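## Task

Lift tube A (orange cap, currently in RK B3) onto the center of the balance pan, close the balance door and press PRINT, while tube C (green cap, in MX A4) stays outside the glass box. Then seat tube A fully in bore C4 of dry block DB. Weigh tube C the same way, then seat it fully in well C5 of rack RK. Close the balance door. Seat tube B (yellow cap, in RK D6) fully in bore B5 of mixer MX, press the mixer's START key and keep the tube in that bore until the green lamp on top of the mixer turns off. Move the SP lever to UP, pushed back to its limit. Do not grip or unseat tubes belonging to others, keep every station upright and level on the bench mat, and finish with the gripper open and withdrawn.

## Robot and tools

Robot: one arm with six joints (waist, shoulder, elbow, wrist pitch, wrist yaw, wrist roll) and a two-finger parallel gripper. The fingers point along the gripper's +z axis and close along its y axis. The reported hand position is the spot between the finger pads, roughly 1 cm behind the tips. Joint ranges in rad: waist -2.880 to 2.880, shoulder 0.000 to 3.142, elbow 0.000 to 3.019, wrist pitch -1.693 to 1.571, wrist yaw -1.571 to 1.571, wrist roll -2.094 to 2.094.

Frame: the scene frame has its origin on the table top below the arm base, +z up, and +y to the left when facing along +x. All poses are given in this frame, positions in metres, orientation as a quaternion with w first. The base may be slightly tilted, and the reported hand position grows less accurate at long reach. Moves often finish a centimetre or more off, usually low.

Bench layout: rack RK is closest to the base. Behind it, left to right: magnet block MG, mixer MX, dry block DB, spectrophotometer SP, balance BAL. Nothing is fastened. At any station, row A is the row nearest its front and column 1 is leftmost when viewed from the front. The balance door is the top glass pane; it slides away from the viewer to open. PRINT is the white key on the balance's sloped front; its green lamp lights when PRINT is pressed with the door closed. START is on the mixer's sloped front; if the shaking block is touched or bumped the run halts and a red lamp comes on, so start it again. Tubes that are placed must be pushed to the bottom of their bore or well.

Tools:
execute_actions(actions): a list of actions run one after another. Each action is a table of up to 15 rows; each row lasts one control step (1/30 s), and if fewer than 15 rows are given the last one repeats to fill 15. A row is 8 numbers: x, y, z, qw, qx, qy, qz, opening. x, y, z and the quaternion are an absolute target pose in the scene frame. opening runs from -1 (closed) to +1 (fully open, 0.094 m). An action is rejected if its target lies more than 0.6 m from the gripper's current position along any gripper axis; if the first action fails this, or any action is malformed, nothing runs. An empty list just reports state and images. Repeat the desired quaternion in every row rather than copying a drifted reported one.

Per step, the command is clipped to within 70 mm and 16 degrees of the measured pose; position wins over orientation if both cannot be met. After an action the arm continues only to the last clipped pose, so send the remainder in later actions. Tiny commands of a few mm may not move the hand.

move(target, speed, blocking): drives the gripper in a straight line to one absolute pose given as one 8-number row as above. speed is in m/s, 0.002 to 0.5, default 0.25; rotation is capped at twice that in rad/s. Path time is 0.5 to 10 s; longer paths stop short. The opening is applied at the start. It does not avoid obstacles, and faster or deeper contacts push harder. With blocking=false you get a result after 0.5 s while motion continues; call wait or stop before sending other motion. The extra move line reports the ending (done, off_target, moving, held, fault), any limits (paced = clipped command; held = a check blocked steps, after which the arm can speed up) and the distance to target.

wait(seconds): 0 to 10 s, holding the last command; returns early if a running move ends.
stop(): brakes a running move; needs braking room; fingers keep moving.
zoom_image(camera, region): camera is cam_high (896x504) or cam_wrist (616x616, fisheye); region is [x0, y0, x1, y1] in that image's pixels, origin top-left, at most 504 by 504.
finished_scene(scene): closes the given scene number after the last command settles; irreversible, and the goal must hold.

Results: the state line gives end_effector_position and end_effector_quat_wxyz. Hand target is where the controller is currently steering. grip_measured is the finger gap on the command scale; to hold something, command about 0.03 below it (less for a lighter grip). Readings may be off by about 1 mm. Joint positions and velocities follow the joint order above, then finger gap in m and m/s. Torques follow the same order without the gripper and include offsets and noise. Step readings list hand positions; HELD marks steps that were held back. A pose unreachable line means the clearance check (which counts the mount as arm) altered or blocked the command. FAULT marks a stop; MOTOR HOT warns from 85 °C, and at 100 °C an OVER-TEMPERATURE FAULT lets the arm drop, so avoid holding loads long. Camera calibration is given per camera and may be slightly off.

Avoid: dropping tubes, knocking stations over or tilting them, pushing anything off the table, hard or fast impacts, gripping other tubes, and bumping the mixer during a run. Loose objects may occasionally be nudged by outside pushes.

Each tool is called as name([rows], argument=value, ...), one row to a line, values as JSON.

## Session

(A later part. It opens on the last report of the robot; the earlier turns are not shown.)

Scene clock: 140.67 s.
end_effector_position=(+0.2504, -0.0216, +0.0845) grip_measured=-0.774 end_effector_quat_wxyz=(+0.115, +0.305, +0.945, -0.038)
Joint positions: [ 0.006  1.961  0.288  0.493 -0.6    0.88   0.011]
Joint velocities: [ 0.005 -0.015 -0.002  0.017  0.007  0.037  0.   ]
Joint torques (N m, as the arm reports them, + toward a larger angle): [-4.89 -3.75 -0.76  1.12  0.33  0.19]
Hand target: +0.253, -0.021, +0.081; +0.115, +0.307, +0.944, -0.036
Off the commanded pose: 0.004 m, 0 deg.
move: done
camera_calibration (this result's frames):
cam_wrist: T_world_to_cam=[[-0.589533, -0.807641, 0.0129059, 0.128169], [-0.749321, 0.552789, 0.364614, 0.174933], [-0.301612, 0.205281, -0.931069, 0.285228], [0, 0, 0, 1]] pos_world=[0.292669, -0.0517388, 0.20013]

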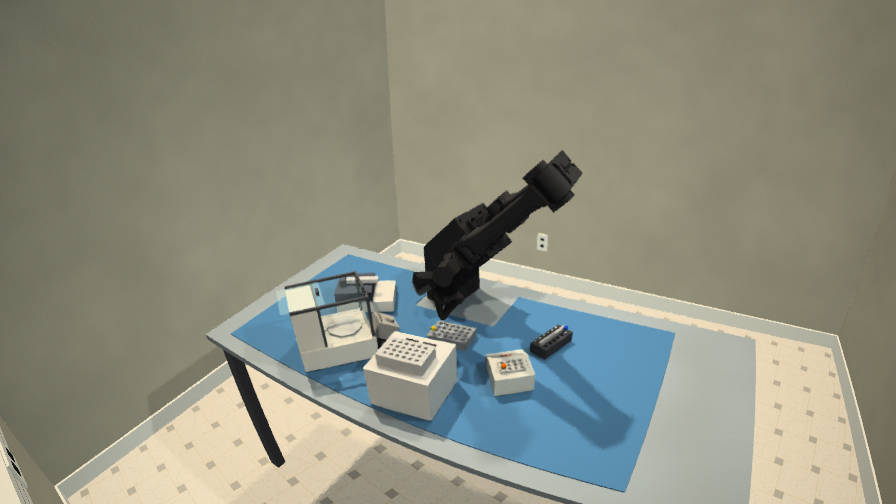

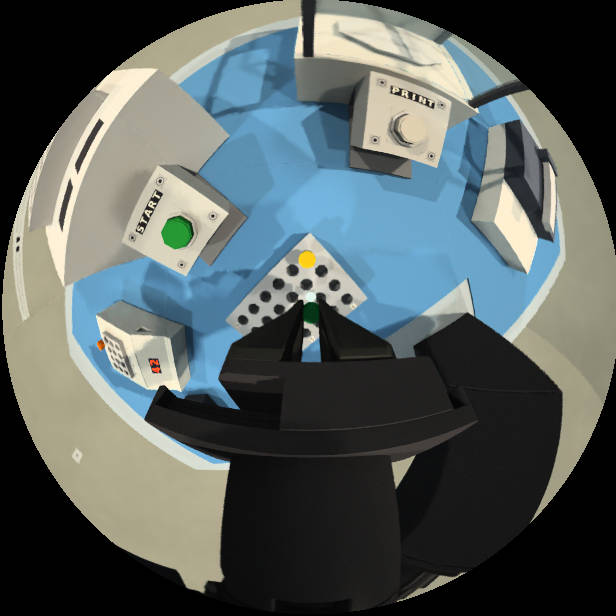

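move(target=[0.262,-0.0225,0.079,0.116,0.3067,0.944,-0.0377,-0.79], speed=0.02)

zoom_image(camera="cam_wrist", region=[250,230,370,350])

Scene clock: 141.77 s.
end_effector_position=(+0.2656, -0.0210, +0.0836) grip_measured=-0.774 end_effector_quat_wxyz=(+0.125, +0.298, +0.946, -0.034)
Joint positions: [ 0.006  1.961  0.314  0.494 -0.599  0.882  0.011]
Joint velocities: [-0.015  0.005  0.012 -0.007 -0.007 -0.022 -0.   ]
Joint torques (N m, as the arm reports them, + toward a larger angle): [-5.29 -3.76 -0.68  0.    0.33  0.16]
Hand target: +0.262, -0.022, +0.079; +0.116, +0.307, +0.944, -0.038
Off the commanded pose: 0.006 m, 2 deg.
move: done
camera_calibration (this result's frames):
cam_wrist: T_world_to_cam=[[-0.576947, -0.816781, 0.000541071, 0.135113], [-0.764816, 0.540472, 0.350637, 0.191306], [-0.286687, 0.201885, -0.936511, 0.28528], [0, 0, 0, 1]] pos_world=[0.306053, -0.0506316, 0.200015]

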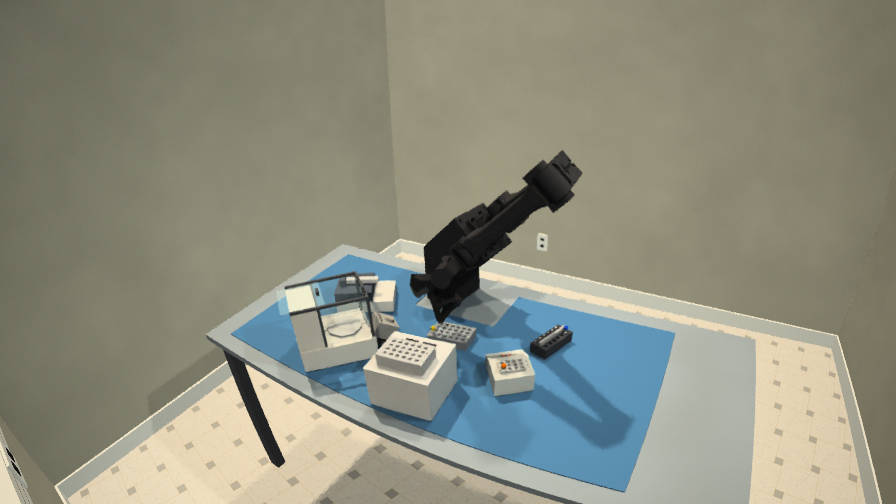

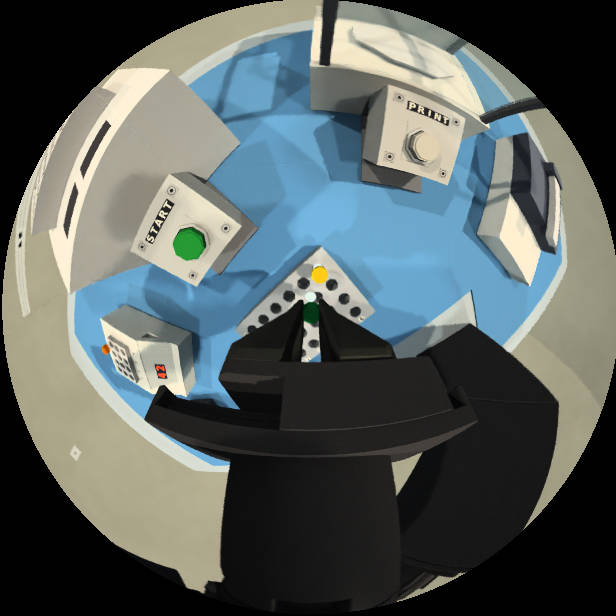

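Region (250, 230, 370, 350) of cam_wrist's 616x616 image, scaled by 4.200, with more detail than that image has.

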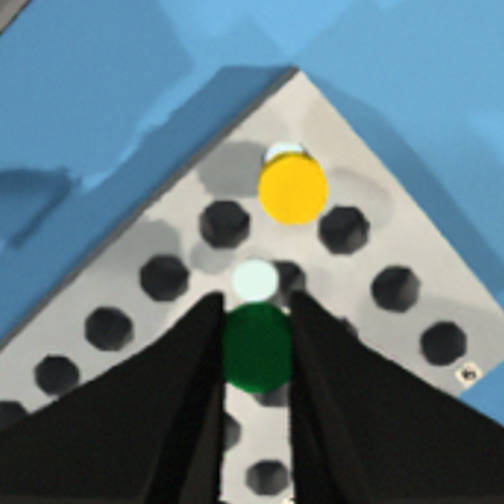

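move(target=[0.255,-0.022,0.105,0.116,0.3067,0.944,-0.0377,-0.79], speed=0.05)

move(target=[0.2605,-0.0235,0.080,0.116,0.3067,0.944,-0.0377,-0.79], speed=0.03)

zoom_image(camera="cam_wrist", region=[250,230,370,350])

Scene clock: 142.90 s.
end_effector_position=(+0.2589, -0.0221, +0.1037) grip_measured=-0.774 end_effector_quat_wxyz=(+0.119, +0.310, +0.943, -0.037)
Joint positions: [-0.058  1.874  0.297  0.364 -0.621  0.823  0.011]
Joint velocities: [-0.005 -0.005 -0.007 -0.022 -0.037 -0.022 -0.001]
Joint torques (N m, as the arm reports them, + toward a larger angle): [-6.33 -4.62 -0.72  0.11  0.15 -0.14]
Hand target: +0.255, -0.023, +0.106; +0.117, +0.307, +0.944, -0.039
Off the commanded pose: 0.004 m, 1 deg.
move: done
camera_calibration (this result's frames):
cam_wrist: T_world_to_cam=[[-0.597418, -0.801894, 0.00756386, 0.135214], [-0.746915, 0.559843, 0.358739, 0.174651], [-0.291905, 0.208668, -0.933407, 0.303615], [0, 0, 0, 1]] pos_world=[0.299856, -0.0527041, 0.219719]

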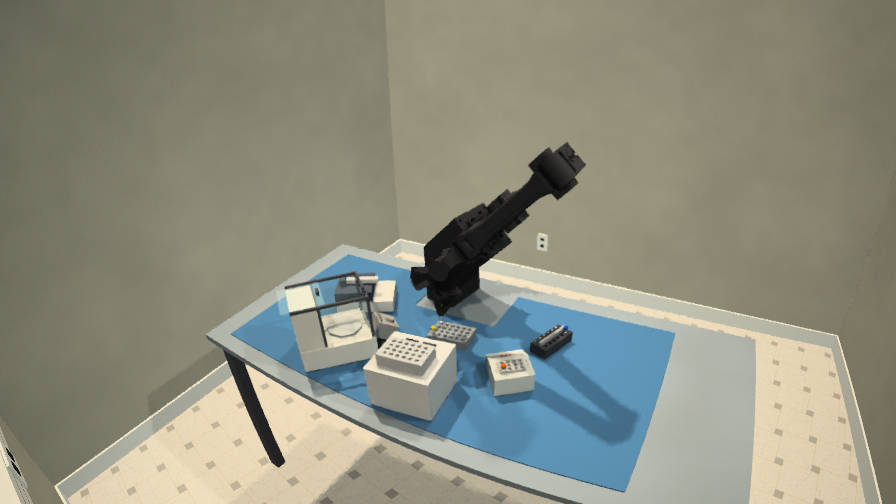

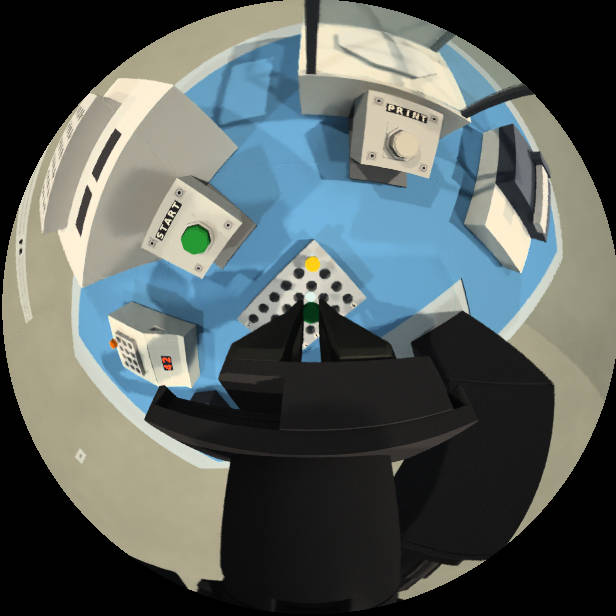

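Scene clock: 143.97 s.
end_effector_position=(+0.2585, -0.0241, +0.0832) grip_measured=-0.774 end_effector_quat_wxyz=(+0.116, +0.305, +0.945, -0.038)
Joint positions: [-0.     1.967  0.311  0.474 -0.602  0.874  0.011]
Joint velocities: [-0.005 -0.015 -0.002  0.012  0.007 -0.007  0.   ]
Joint torques (N m, as the arm reports them, + toward a larger angle): [-5.07 -4.04 -0.59  1.19  0.39  0.17]
Hand target: +0.260, -0.023, +0.079; +0.115, +0.307, +0.944, -0.037
Off the commanded pose: 0.004 m, 0 deg.
move: done
camera_calibration (this result's frames):
cam_wrist: T_world_to_cam=[[-0.589546, -0.807636, 0.012638, 0.130982], [-0.749745, 0.552975, 0.363458, 0.183062], [-0.30053, 0.2048, -0.931525, 0.286688], [0, 0, 0, 1]] pos_world=[0.300628, -0.0541562, 0.198866]

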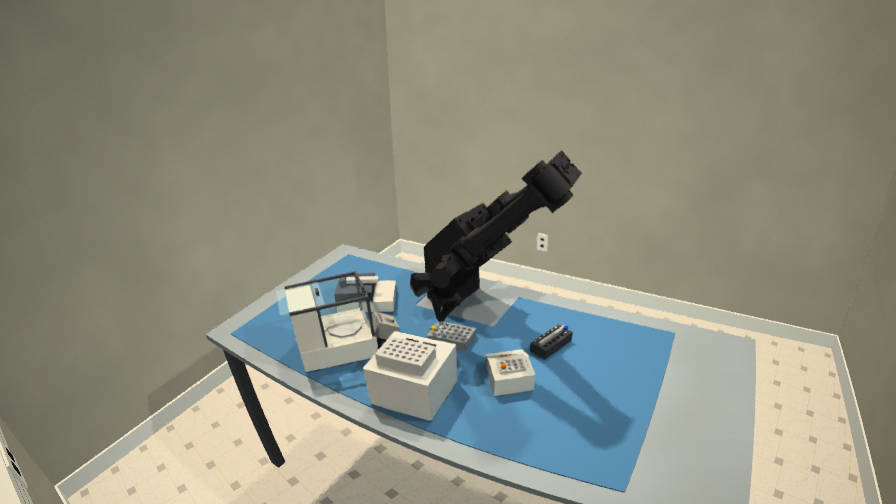

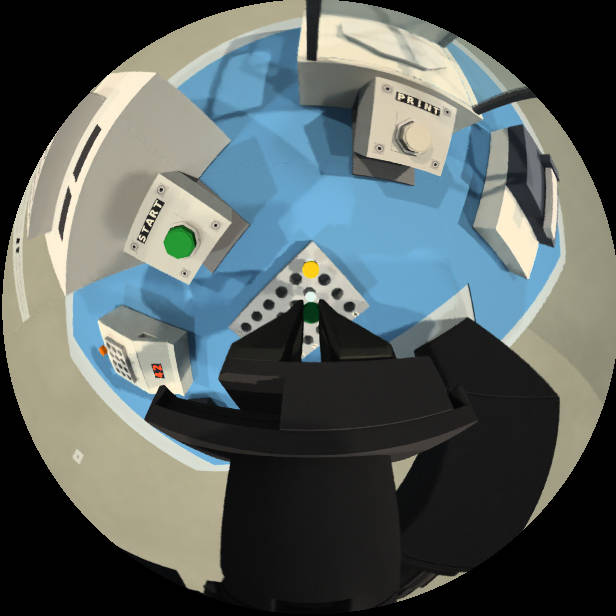

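Region (250, 230, 370, 350) of cam_wrist's 616x616 image, scaled by 4.200, with more detail than that image has.

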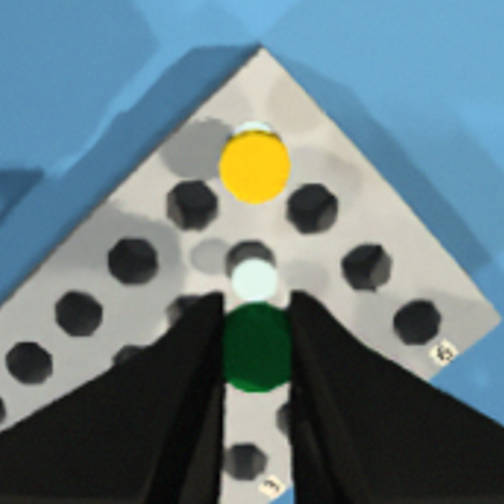

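execute_actions([
  [[0.2615,-0.023,0.079,0.116,0.3067,0.944,-0.0377,-0.79],[0.2615,-0.023,0.078,0.116,0.3067,0.944,-0.0377,-0.79],[0.2615,-0.023,0.077,0.116,0.3067,0.944,-0.0377,-0.79],[0.2615,-0.023,0.076,0.116,0.3067,0.944,-0.0377,-0.79],[0.2615,-0.023,0.075,0.116,0.3067,0.944,-0.0377,-0.79],[0.2615,-0.023,0.074,0.116,0.3067,0.944,-0.0377,-0.79],[0.2615,-0.023,0.073,0.116,0.3067,0.944,-0.0377,-0.79],[0.2615,-0.023,0.072,0.116,0.3067,0.944,-0.0377,-0.79]],
])

zoom_image(camera="cam_wrist", region=[250,230,370,350])

Scene clock: 144.87 s.
end_effector_position=(+0.2598, -0.0237, +0.0756) grip_measured=-0.774 end_effector_quat_wxyz=(+0.116, +0.305, +0.945, -0.039)
Joint positions: [ 0.024  1.995  0.318  0.509 -0.592  0.9    0.011]
Joint velocities: [-0.005 -0.005  0.007  0.037 -0.022  0.022  0.001]
Joint torques (N m, as the arm reports them, + toward a larger angle): [-5.04 -4.33 -1.05  1.3   0.34  0.17]
Hand target: +0.261, -0.023, +0.072; +0.116, +0.307, +0.944, -0.037
Off the commanded pose: 0.004 m, 0 deg.
Step readings (end_effector_position):
0: (+0.2587, -0.0240, +0.0832)
1: (+0.2587, -0.0242, +0.0832)
2: (+0.2587, -0.0243, +0.0832)
4: (+0.2589, -0.0241, +0.0825)
8: (+0.2601, -0.0236, +0.0785)
15: end_effector_position above
camera_calibration (this result's frames):
cam_wrist: T_world_to_cam=[[-0.58948, -0.80767, 0.0135066, 0.132049], [-0.749739, 0.55327, 0.36302, 0.186584], [-0.300673, 0.203867, -0.931683, 0.280025], [0, 0, 0, 1]] pos_world=[0.301926, -0.0536669, 0.191377]

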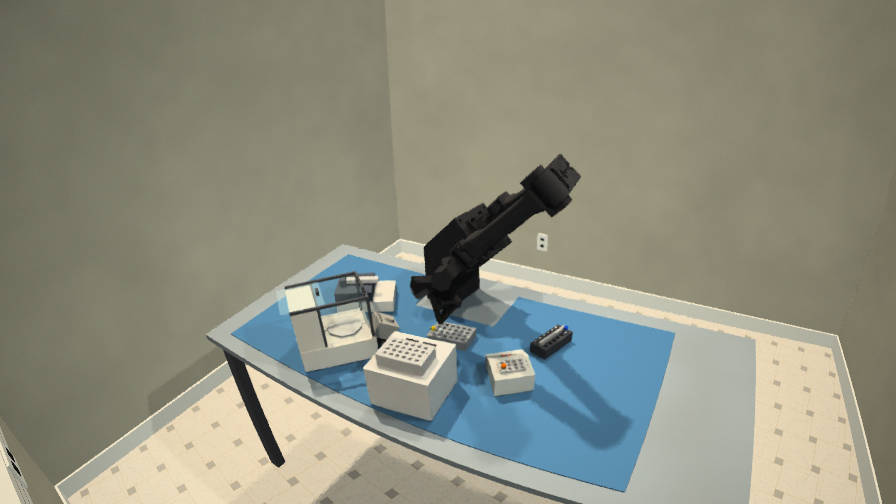

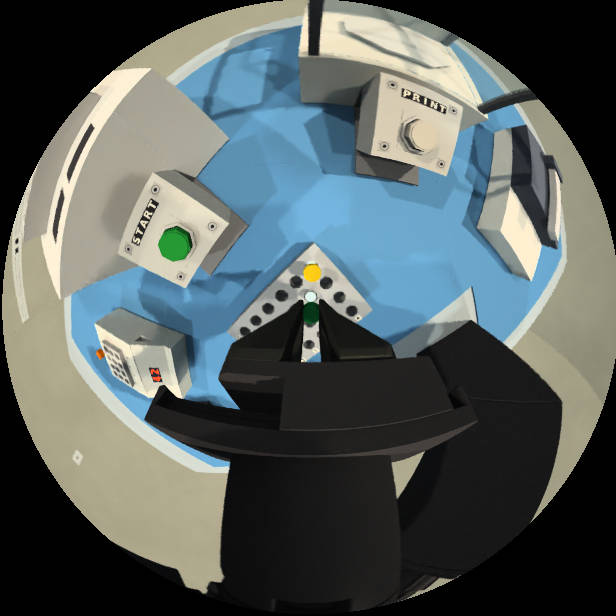

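Region (250, 230, 370, 350) of cam_wrist's 616x616 image, scaled by 4.200, with more detail than that image has.

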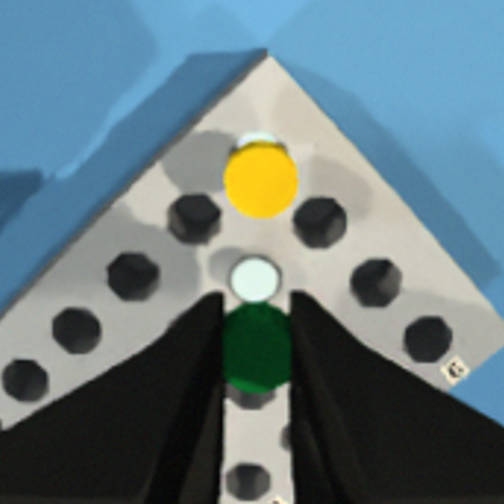

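move(target=[0.2608,-0.0228,0.038,0.116,0.3067,0.944,-0.0377,-0.79], speed=0.025)

zoom_image(camera="cam_wrist", region=[250,230,370,350])

Scene clock: 146.83 s.
end_effector_position=(+0.2800, -0.0339, +0.0649) grip_measured=-0.774 end_effector_quat_wxyz=(+0.163, +0.308, +0.936, -0.043)
Joint positions: [ 0.055  2.079  0.338  0.673 -0.515  0.99   0.011]
Joint velocities: [-0.015 -0.005 -0.007  0.002 -0.022 -0.022  0.001]
Joint torques (N m, as the arm reports them, + toward a larger angle): [-0.47 -1.13 -0.99  0.38 -0.87  0.3 ]
Hand target: +0.259, -0.023, +0.041; +0.115, +0.307, +0.944, -0.038
Off the commanded pose: 0.035 m, 5 deg.
move: off_target
camera_calibration (this result's frames):
cam_wrist: T_world_to_cam=[[-0.596143, -0.802819, -0.00975067, 0.139454], [-0.773244, 0.570828, 0.276132, 0.224067], [-0.216118, 0.172153, -0.96107, 0.25534], [0, 0, 0, 1]] pos_world=[0.311576, -0.0599053, 0.184888]

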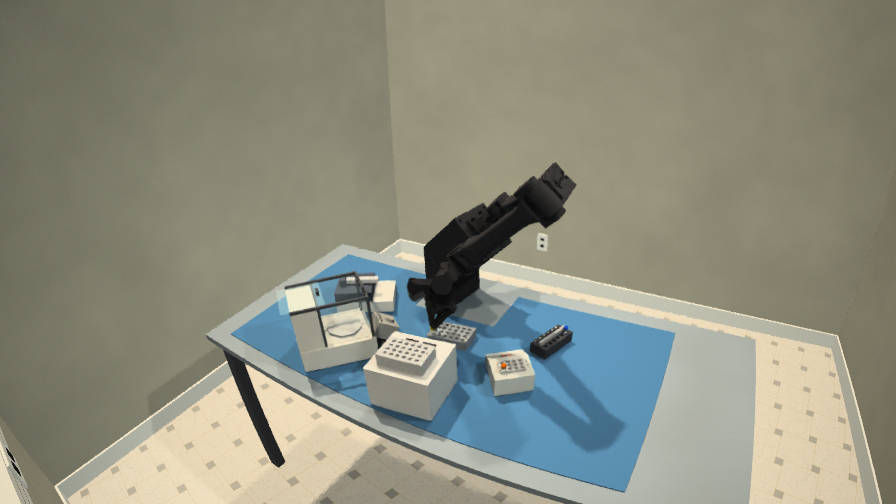

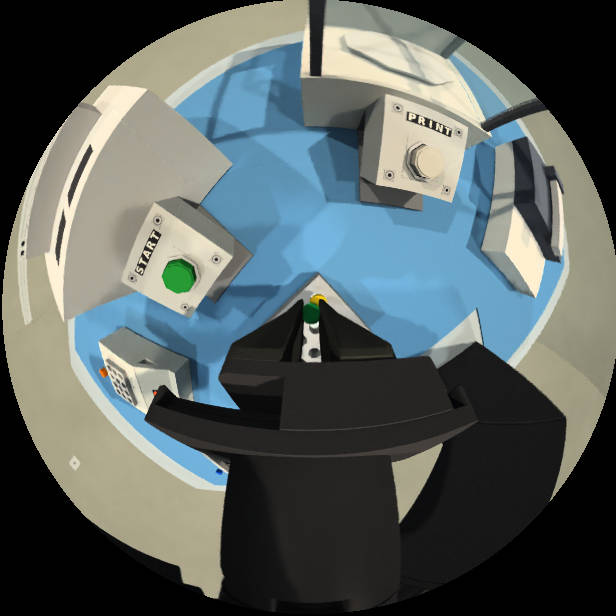

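Region (250, 230, 370, 350) of cam_wrist's 616x616 image, scaled by 4.200, with more detail than that image has.

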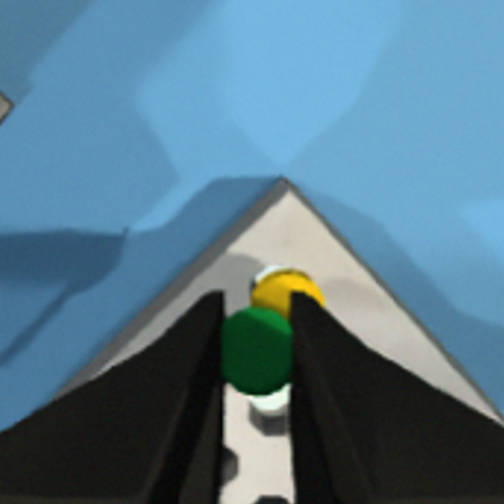

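move(target=[0.256,-0.021,0.071,0.116,0.3067,0.944,-0.0377,-0.79], speed=0.02)

zoom_image(camera="cam_wrist", region=[250,230,370,350])

zoom_image(camera="cam_high", region=[400,290,500,360])

Scene clock: 149.80 s.
end_effector_position=(+0.2649, -0.0219, +0.0688) grip_measured=-0.774 end_effector_quat_wxyz=(+0.123, +0.309, +0.942, -0.034)
Joint positions: [ 0.049  2.021  0.326  0.56  -0.58   0.948  0.011]
Joint velocities: [-0.015 -0.005  0.002  0.002  0.051  0.066 -0.   ]
Joint torques (N m, as the arm reports them, + toward a larger angle): [-6.45 -5.82 -2.93  0.19  0.17 -0.15]
Hand target: +0.256, -0.021, +0.071; +0.116, +0.307, +0.944, -0.038
Off the commanded pose: 0.009 m, 1 deg.
move: done
camera_calibration (this result's frames):
cam_wrist: T_world_to_cam=[[-0.595841, -0.803102, -0.000175622, 0.139342], [-0.751236, 0.557283, 0.353666, 0.192973], [-0.283932, 0.210861, -0.935372, 0.270757], [0, 0, 0, 1]] pos_world=[0.30487, -0.0527267, 0.185035]

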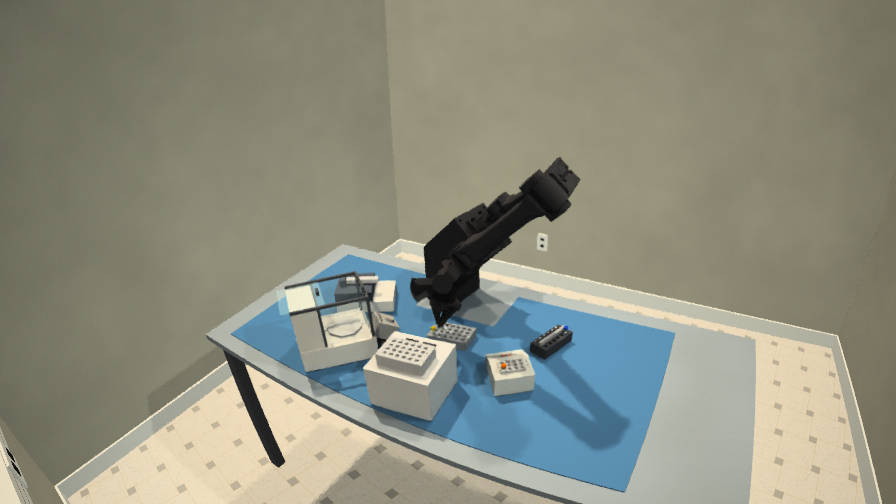

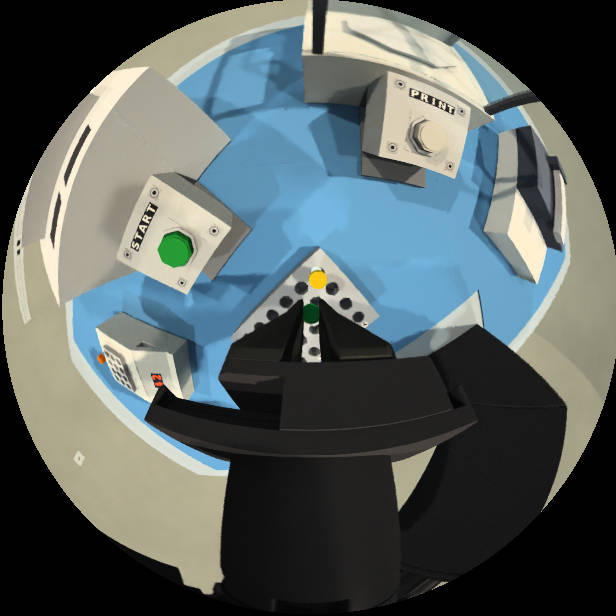

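Region (250, 230, 370, 350) of cam_wrist's 616x616 image, scaled by 4.200, with more detail than that image has.

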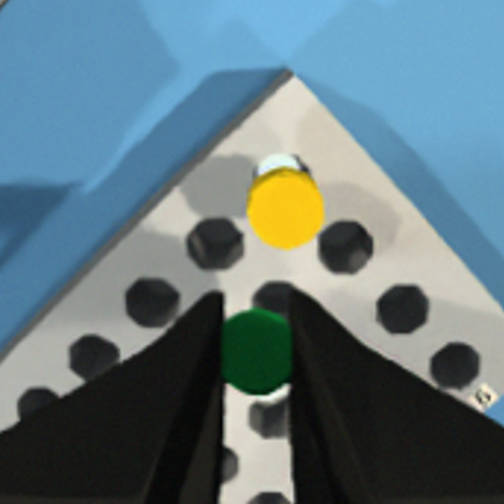

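Region (400, 290, 500, 360) of cam_high's 896x504 image, scaled by 5.040, with more detail than that image has; it fills the top 353 rows of this view, and the rest is white.

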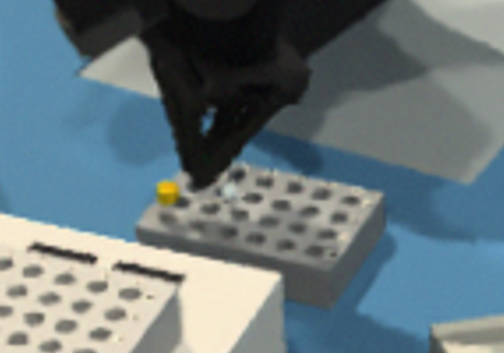

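move(target=[0.258,-0.023,0.11,0.116,0.3067,0.944,-0.0377,-0.79], speed=0.06)

move(target=[0.262,-0.024,0.105,0.364,0.2855,0.8786,-0.1183,-0.79], speed=0.15)

zoom_image(camera="cam_wrist", region=[250,230,370,350])

zoom_image(camera="cam_high", region=[400,280,500,350])

Scene clock: 152.03 s.
end_effector_position=(+0.2616, -0.0235, +0.1098) grip_measured=-0.774 end_effector_quat_wxyz=(+0.119, +0.310, +0.942, -0.038)
Joint positions: [-0.08   1.851  0.304  0.319 -0.626  0.798  0.011]
Joint velocities: [ 0.005 -0.005  0.007 -0.002 -0.037 -0.11  -0.   ]
Joint torques (N m, as the arm reports them, + toward a larger angle): [-6.3  -4.79 -0.04 -0.11  0.15 -0.11]
Hand target: +0.259, -0.024, +0.111; +0.117, +0.306, +0.944, -0.040
Off the commanded pose: 0.004 m, 1 deg.
move: done
camera_calibration (this result's frames):
cam_wrist: T_world_to_cam=[[-0.598239, -0.801266, 0.00908992, 0.135762], [-0.746435, 0.561355, 0.357374, 0.17532], [-0.291454, 0.20701, -0.933917, 0.310244], [0, 0, 0, 1]] pos_world=[0.302505, -0.0538587, 0.225854]

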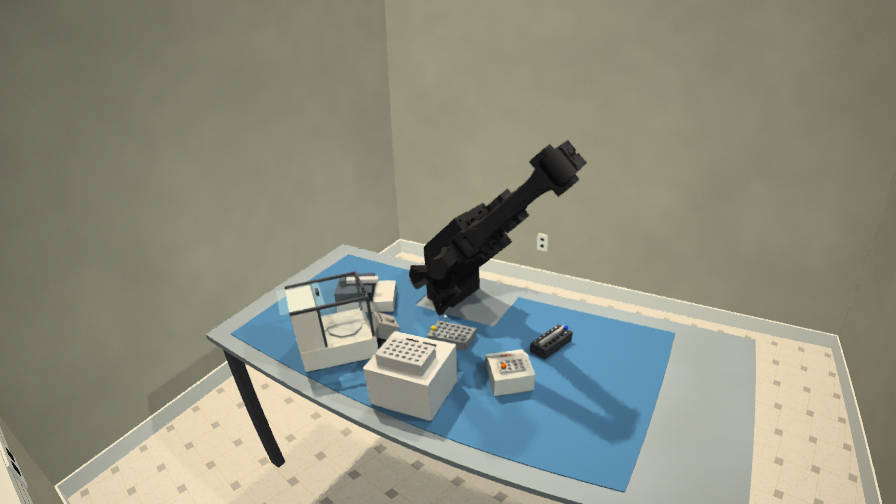

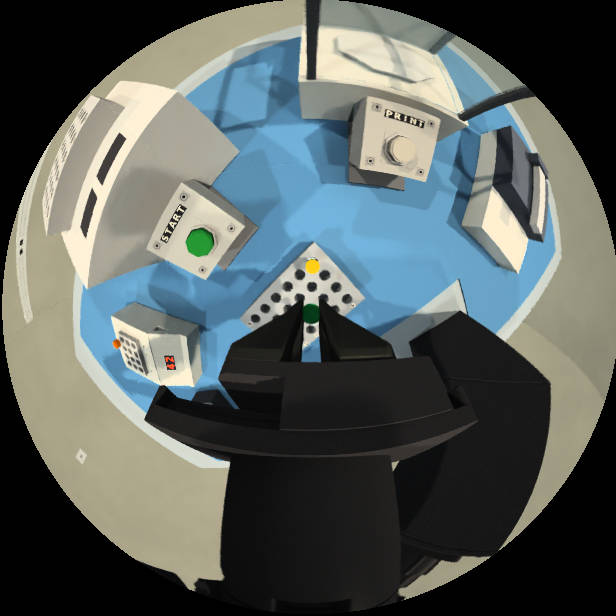

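Scene clock: 154.30 s.
end_effector_position=(+0.2767, -0.0174, +0.1005) grip_measured=-0.774 end_effector_quat_wxyz=(+0.371, +0.279, +0.879, -0.105)
Joint positions: [0.319 2.084 0.165 1.12  0.051 1.244 0.011]
Joint velocities: [-0.015 -0.005  0.002 -0.012  0.037  0.037 -0.   ]
Joint torques (N m, as the arm reports them, + toward a larger angle): [-4.18 -3.7  -6.79  1.62  0.62  0.16]
Hand target: +0.261, -0.020, +0.103; +0.362, +0.289, +0.879, -0.113
Off the commanded pose: 0.017 m, 2 deg.
move: off_target
camera_calibration (this result's frames):
cam_wrist: T_world_to_cam=[[-0.578772, -0.815336, -0.0158367, 0.146607], [-0.801376, 0.572245, -0.174162, 0.255326], [0.151063, -0.0881091, -0.98459, 0.182247], [0, 0, 0, 1]] pos_world=[0.261933, -0.0105173, 0.226228]

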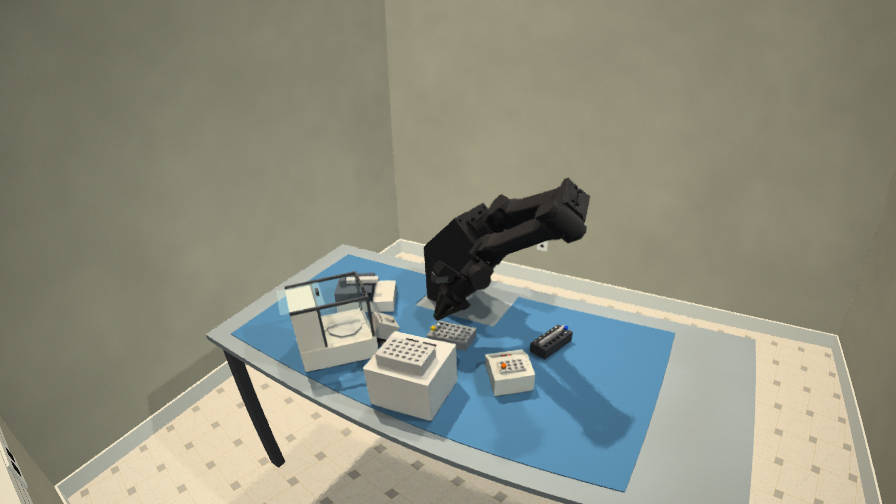

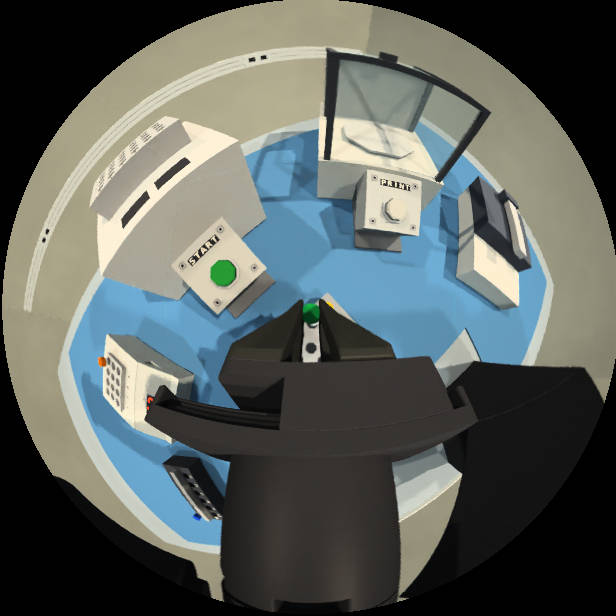

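Region (250, 230, 370, 350) of cam_wrist's 616x616 image, scaled by 4.200, with more detail than that image has.

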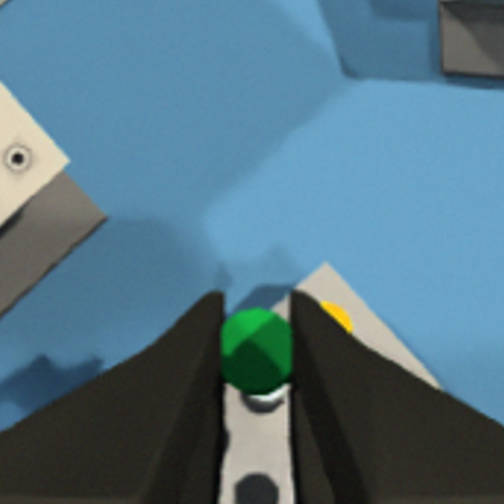

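Region (400, 280, 500, 350) of cam_high's 896x504 image, scaled by 5.040, with more detail than that image has; it fills the top 353 rows of this view, and the rest is white.

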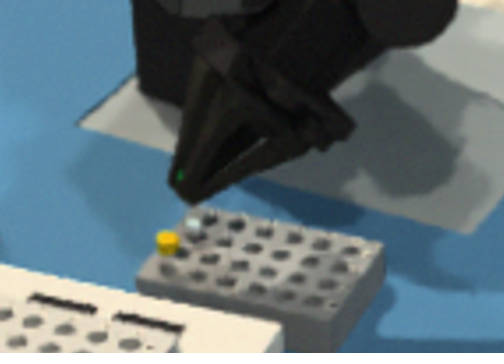

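move(target=[0.315,-0.085,0.10,0.3868,0.2823,0.8688,-0.1257,-0.79], speed=0.1)

move(target=[0.315,-0.085,0.052,0.3868,0.2823,0.8688,-0.1257,-0.79], speed=0.05)

zoom_image(camera="cam_wrist", region=[270,280,350,360])

zoom_image(camera="cam_high", region=[380,295,450,345])

Scene clock: 156.00 s.
end_effector_position=(+0.3133, -0.0859, +0.1017) grip_measured=-0.774 end_effector_quat_wxyz=(+0.386, +0.289, +0.866, -0.128)
Joint positions: [ 0.08   2.263  0.29   1.154 -0.054  1.082  0.011]
Joint velocities: [ 0.005 -0.005  0.007  0.012 -0.022  0.037 -0.   ]
Joint torques (N m, as the arm reports them, + toward a larger angle): [-7.13 -4.35 -2.82  1.75  0.42 -0.16]
Hand target: +0.315, -0.087, +0.101; +0.388, +0.280, +0.868, -0.128
Off the commanded pose: 0.003 m, 1 deg.
move: done
camera_calibration (this result's frames):
cam_wrist: T_world_to_cam=[[-0.609283, -0.79294, 0.00455429, 0.121346], [-0.774202, 0.593624, -0.219595, 0.322052], [0.171422, -0.137322, -0.97558, 0.160286], [0, 0, 0, 1]] pos_world=[0.295791, -0.0729466, 0.226541]

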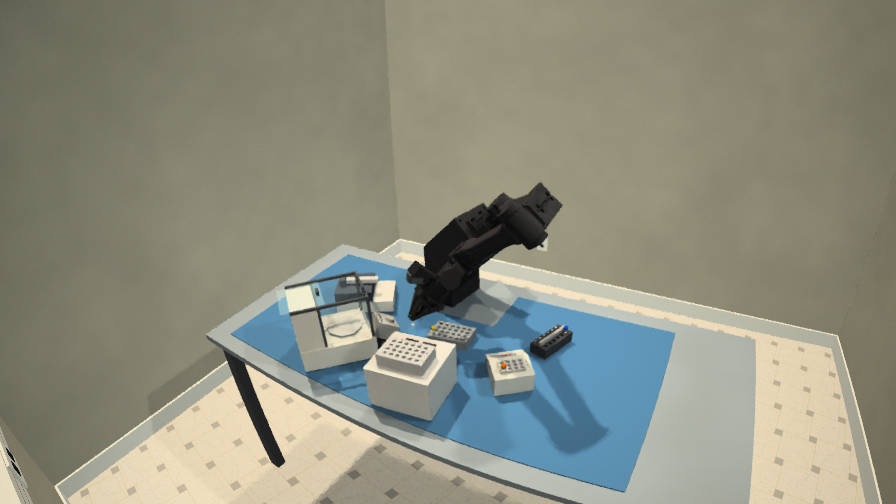

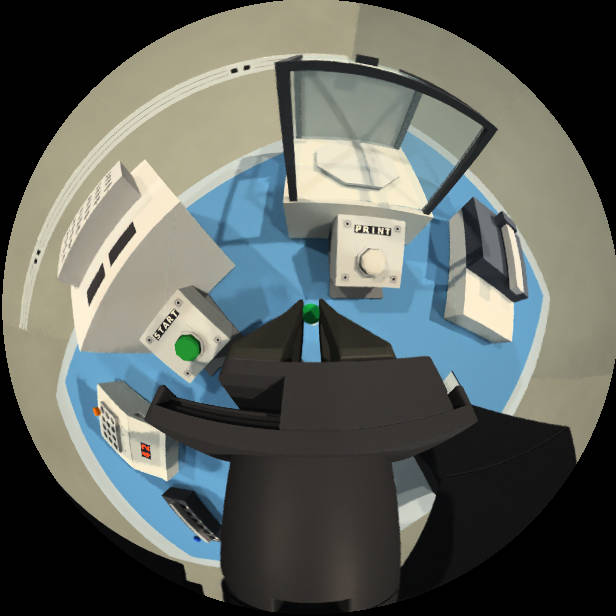

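Scene clock: 157.30 s.
end_effector_position=(+0.3131, -0.0861, +0.0551) grip_measured=-0.774 end_effector_quat_wxyz=(+0.384, +0.281, +0.869, -0.131)
Joint positions: [0.221 2.399 0.367 1.215 0.04  1.166 0.011]
Joint velocities: [ 0.005 -0.005  0.012  0.012  0.007  0.066  0.   ]
Joint torques (N m, as the arm reports them, + toward a larger angle): [-5.75 -4.95 -3.91  1.46  0.63  0.16]
Hand target: +0.314, -0.084, +0.051; +0.386, +0.284, +0.869, -0.124
Off the commanded pose: 0.004 m, 1 deg.
move: done
camera_calibration (this result's frames):
cam_wrist: T_world_to_cam=[[-0.599259, -0.800359, 0.017712, 0.116828], [-0.783561, 0.58186, -0.217877, 0.31361], [0.164074, -0.144443, -0.975816, 0.116524], [0, 0, 0, 1]] pos_world=[0.296624, -0.0721417, 0.179965]

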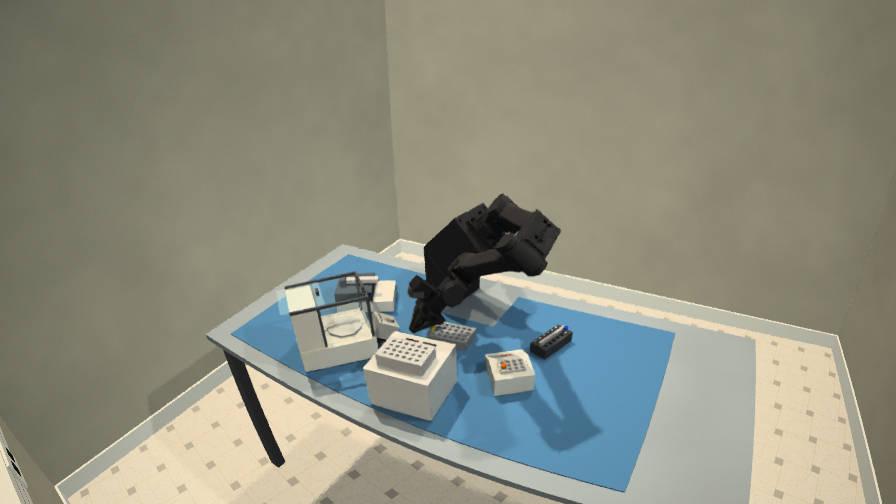

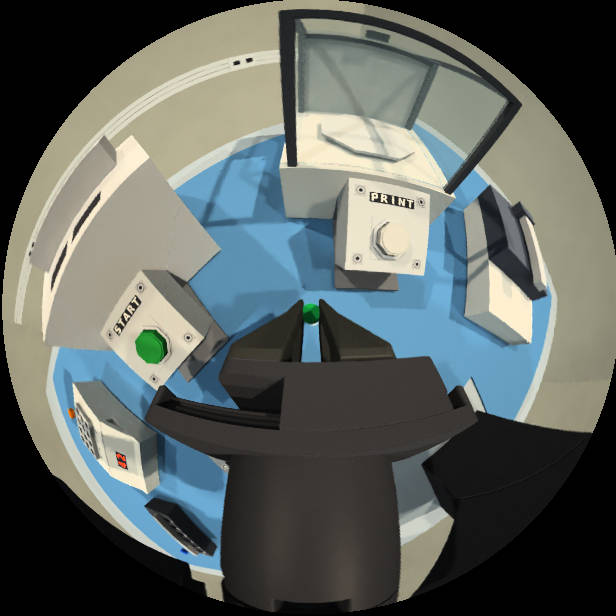

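Region (270, 280, 350, 360) of cam_wrist's 616x616 image, scaled by 6.300, with more detail than that image has.

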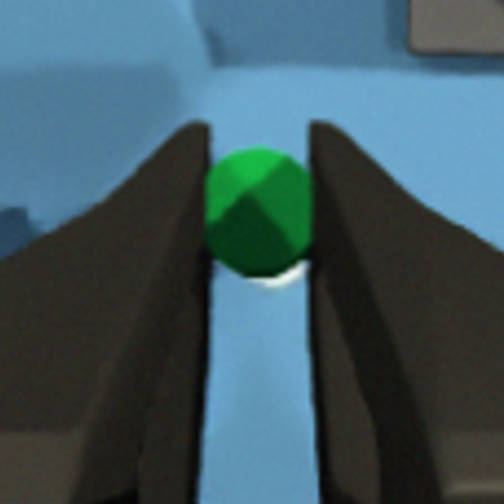

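Region (380, 295, 450, 345) of cam_high's 896x504 image, scaled by 7.200, with more detail than that image has; it fills the top 360 rows of this view, and the rest is white.

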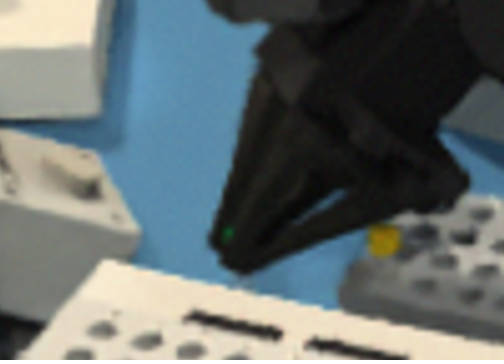

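move(target=[0.322,-0.09,0.052,0.3817,0.2973,0.8711,-0.0903,-0.79], speed=0.04)

move(target=[0.322,-0.09,0.037,0.3817,0.2973,0.8711,-0.0903,-0.79], speed=0.015)

zoom_image(camera="cam_wrist", region=[270,280,350,360])

Scene clock: 159.33 s.
end_effector_position=(+0.3194, -0.0875, +0.0528) grip_measured=-0.774 end_effector_quat_wxyz=(+0.377, +0.289, +0.875, -0.097)
Joint positions: [ 0.175  2.43   0.382  1.26  -0.047  1.169  0.011]
Joint velocities: [-0.015 -0.015  0.007  0.002 -0.037 -0.007  0.   ]
Joint torques (N m, as the arm reports them, + toward a larger angle): [-7.32 -4.02 -3.6   1.63  0.44  0.17]
Hand target: +0.322, -0.090, +0.052; +0.382, +0.297, +0.871, -0.091
Off the commanded pose: 0.004 m, 1 deg.
move: done
camera_calibration (this result's frames):
cam_wrist: T_world_to_cam=[[-0.588744, -0.807234, -0.0418863, 0.118709], [-0.790316, 0.585733, -0.17977, 0.319302], [0.16965, -0.0727348, -0.982817, 0.117909], [0, 0, 0, 1]] pos_world=[0.302235, -0.082624, 0.178256]

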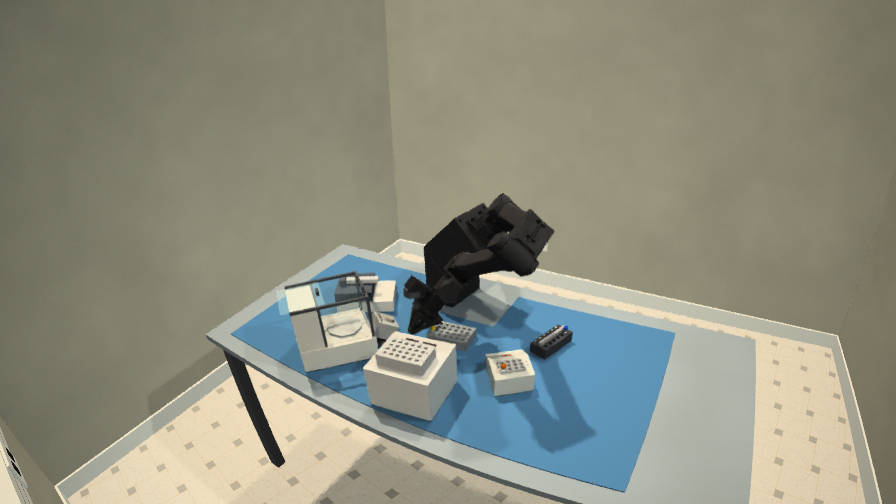

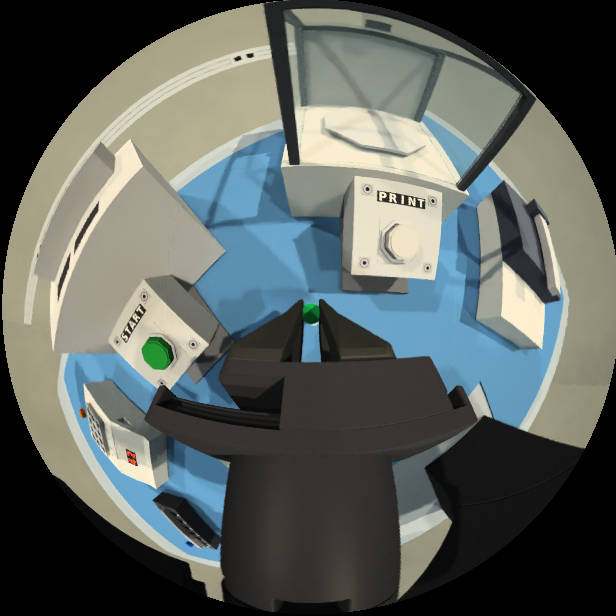

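Scene clock: 160.63 s.
end_effector_position=(+0.3216, -0.0918, +0.0419) grip_measured=-0.774 end_effector_quat_wxyz=(+0.381, +0.296, +0.871, -0.097)
Joint positions: [ 0.197  2.466  0.41   1.271 -0.022  1.199  0.011]
Joint velocities: [-0.005 -0.005  0.007  0.012 -0.022 -0.007  0.001]
Joint torques (N m, as the arm reports them, + toward a larger angle): [-6.09 -4.44 -3.84  1.68  0.62  0.2 ]
Hand target: +0.322, -0.090, +0.037; +0.381, +0.297, +0.871, -0.090
Off the commanded pose: 0.005 m, 1 deg.
move: done
camera_calibration (this result's frames):
cam_wrist: T_world_to_cam=[[-0.598089, -0.799791, -0.0512341, 0.120139], [-0.780832, 0.595925, -0.187551, 0.319826], [0.180533, -0.0721668, -0.980918, 0.103002], [0, 0, 0, 1]] pos_world=[0.302988, -0.0870731, 0.167175]

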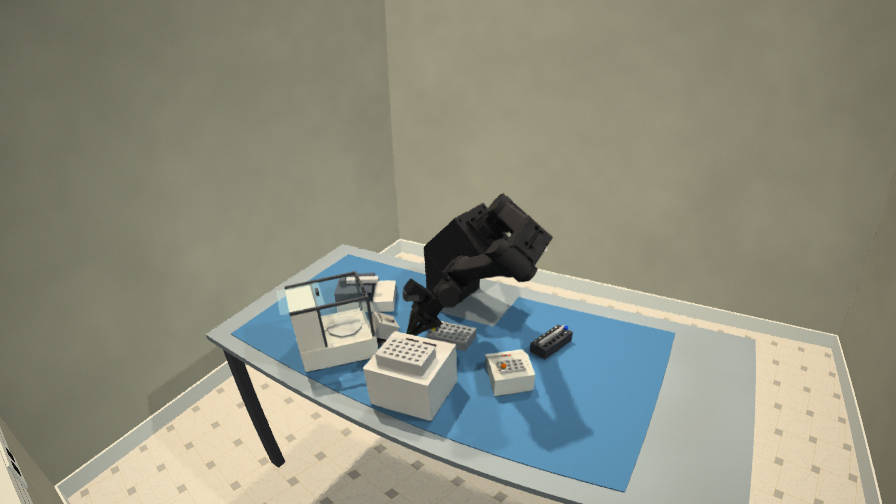

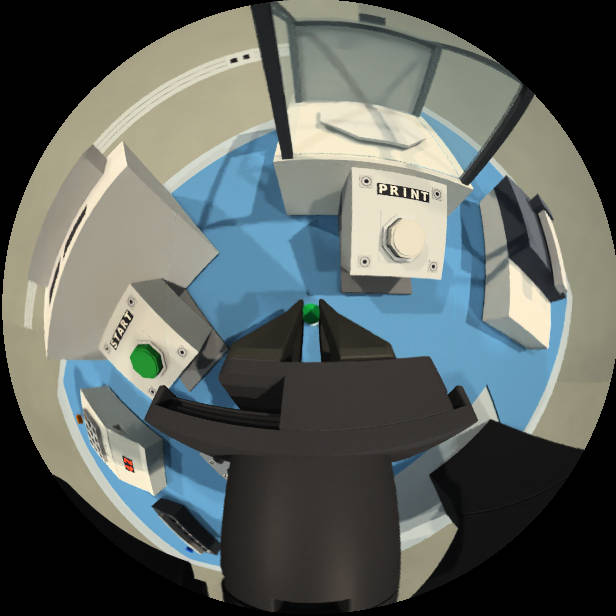

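Region (270, 280, 350, 360) of cam_wrist's 616x616 image, scaled by 6.300, with more detail than that image has.

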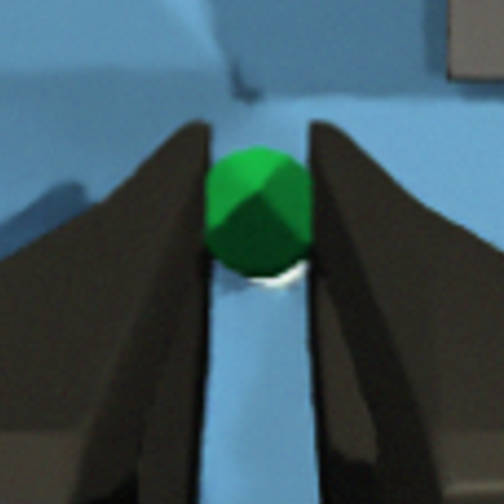

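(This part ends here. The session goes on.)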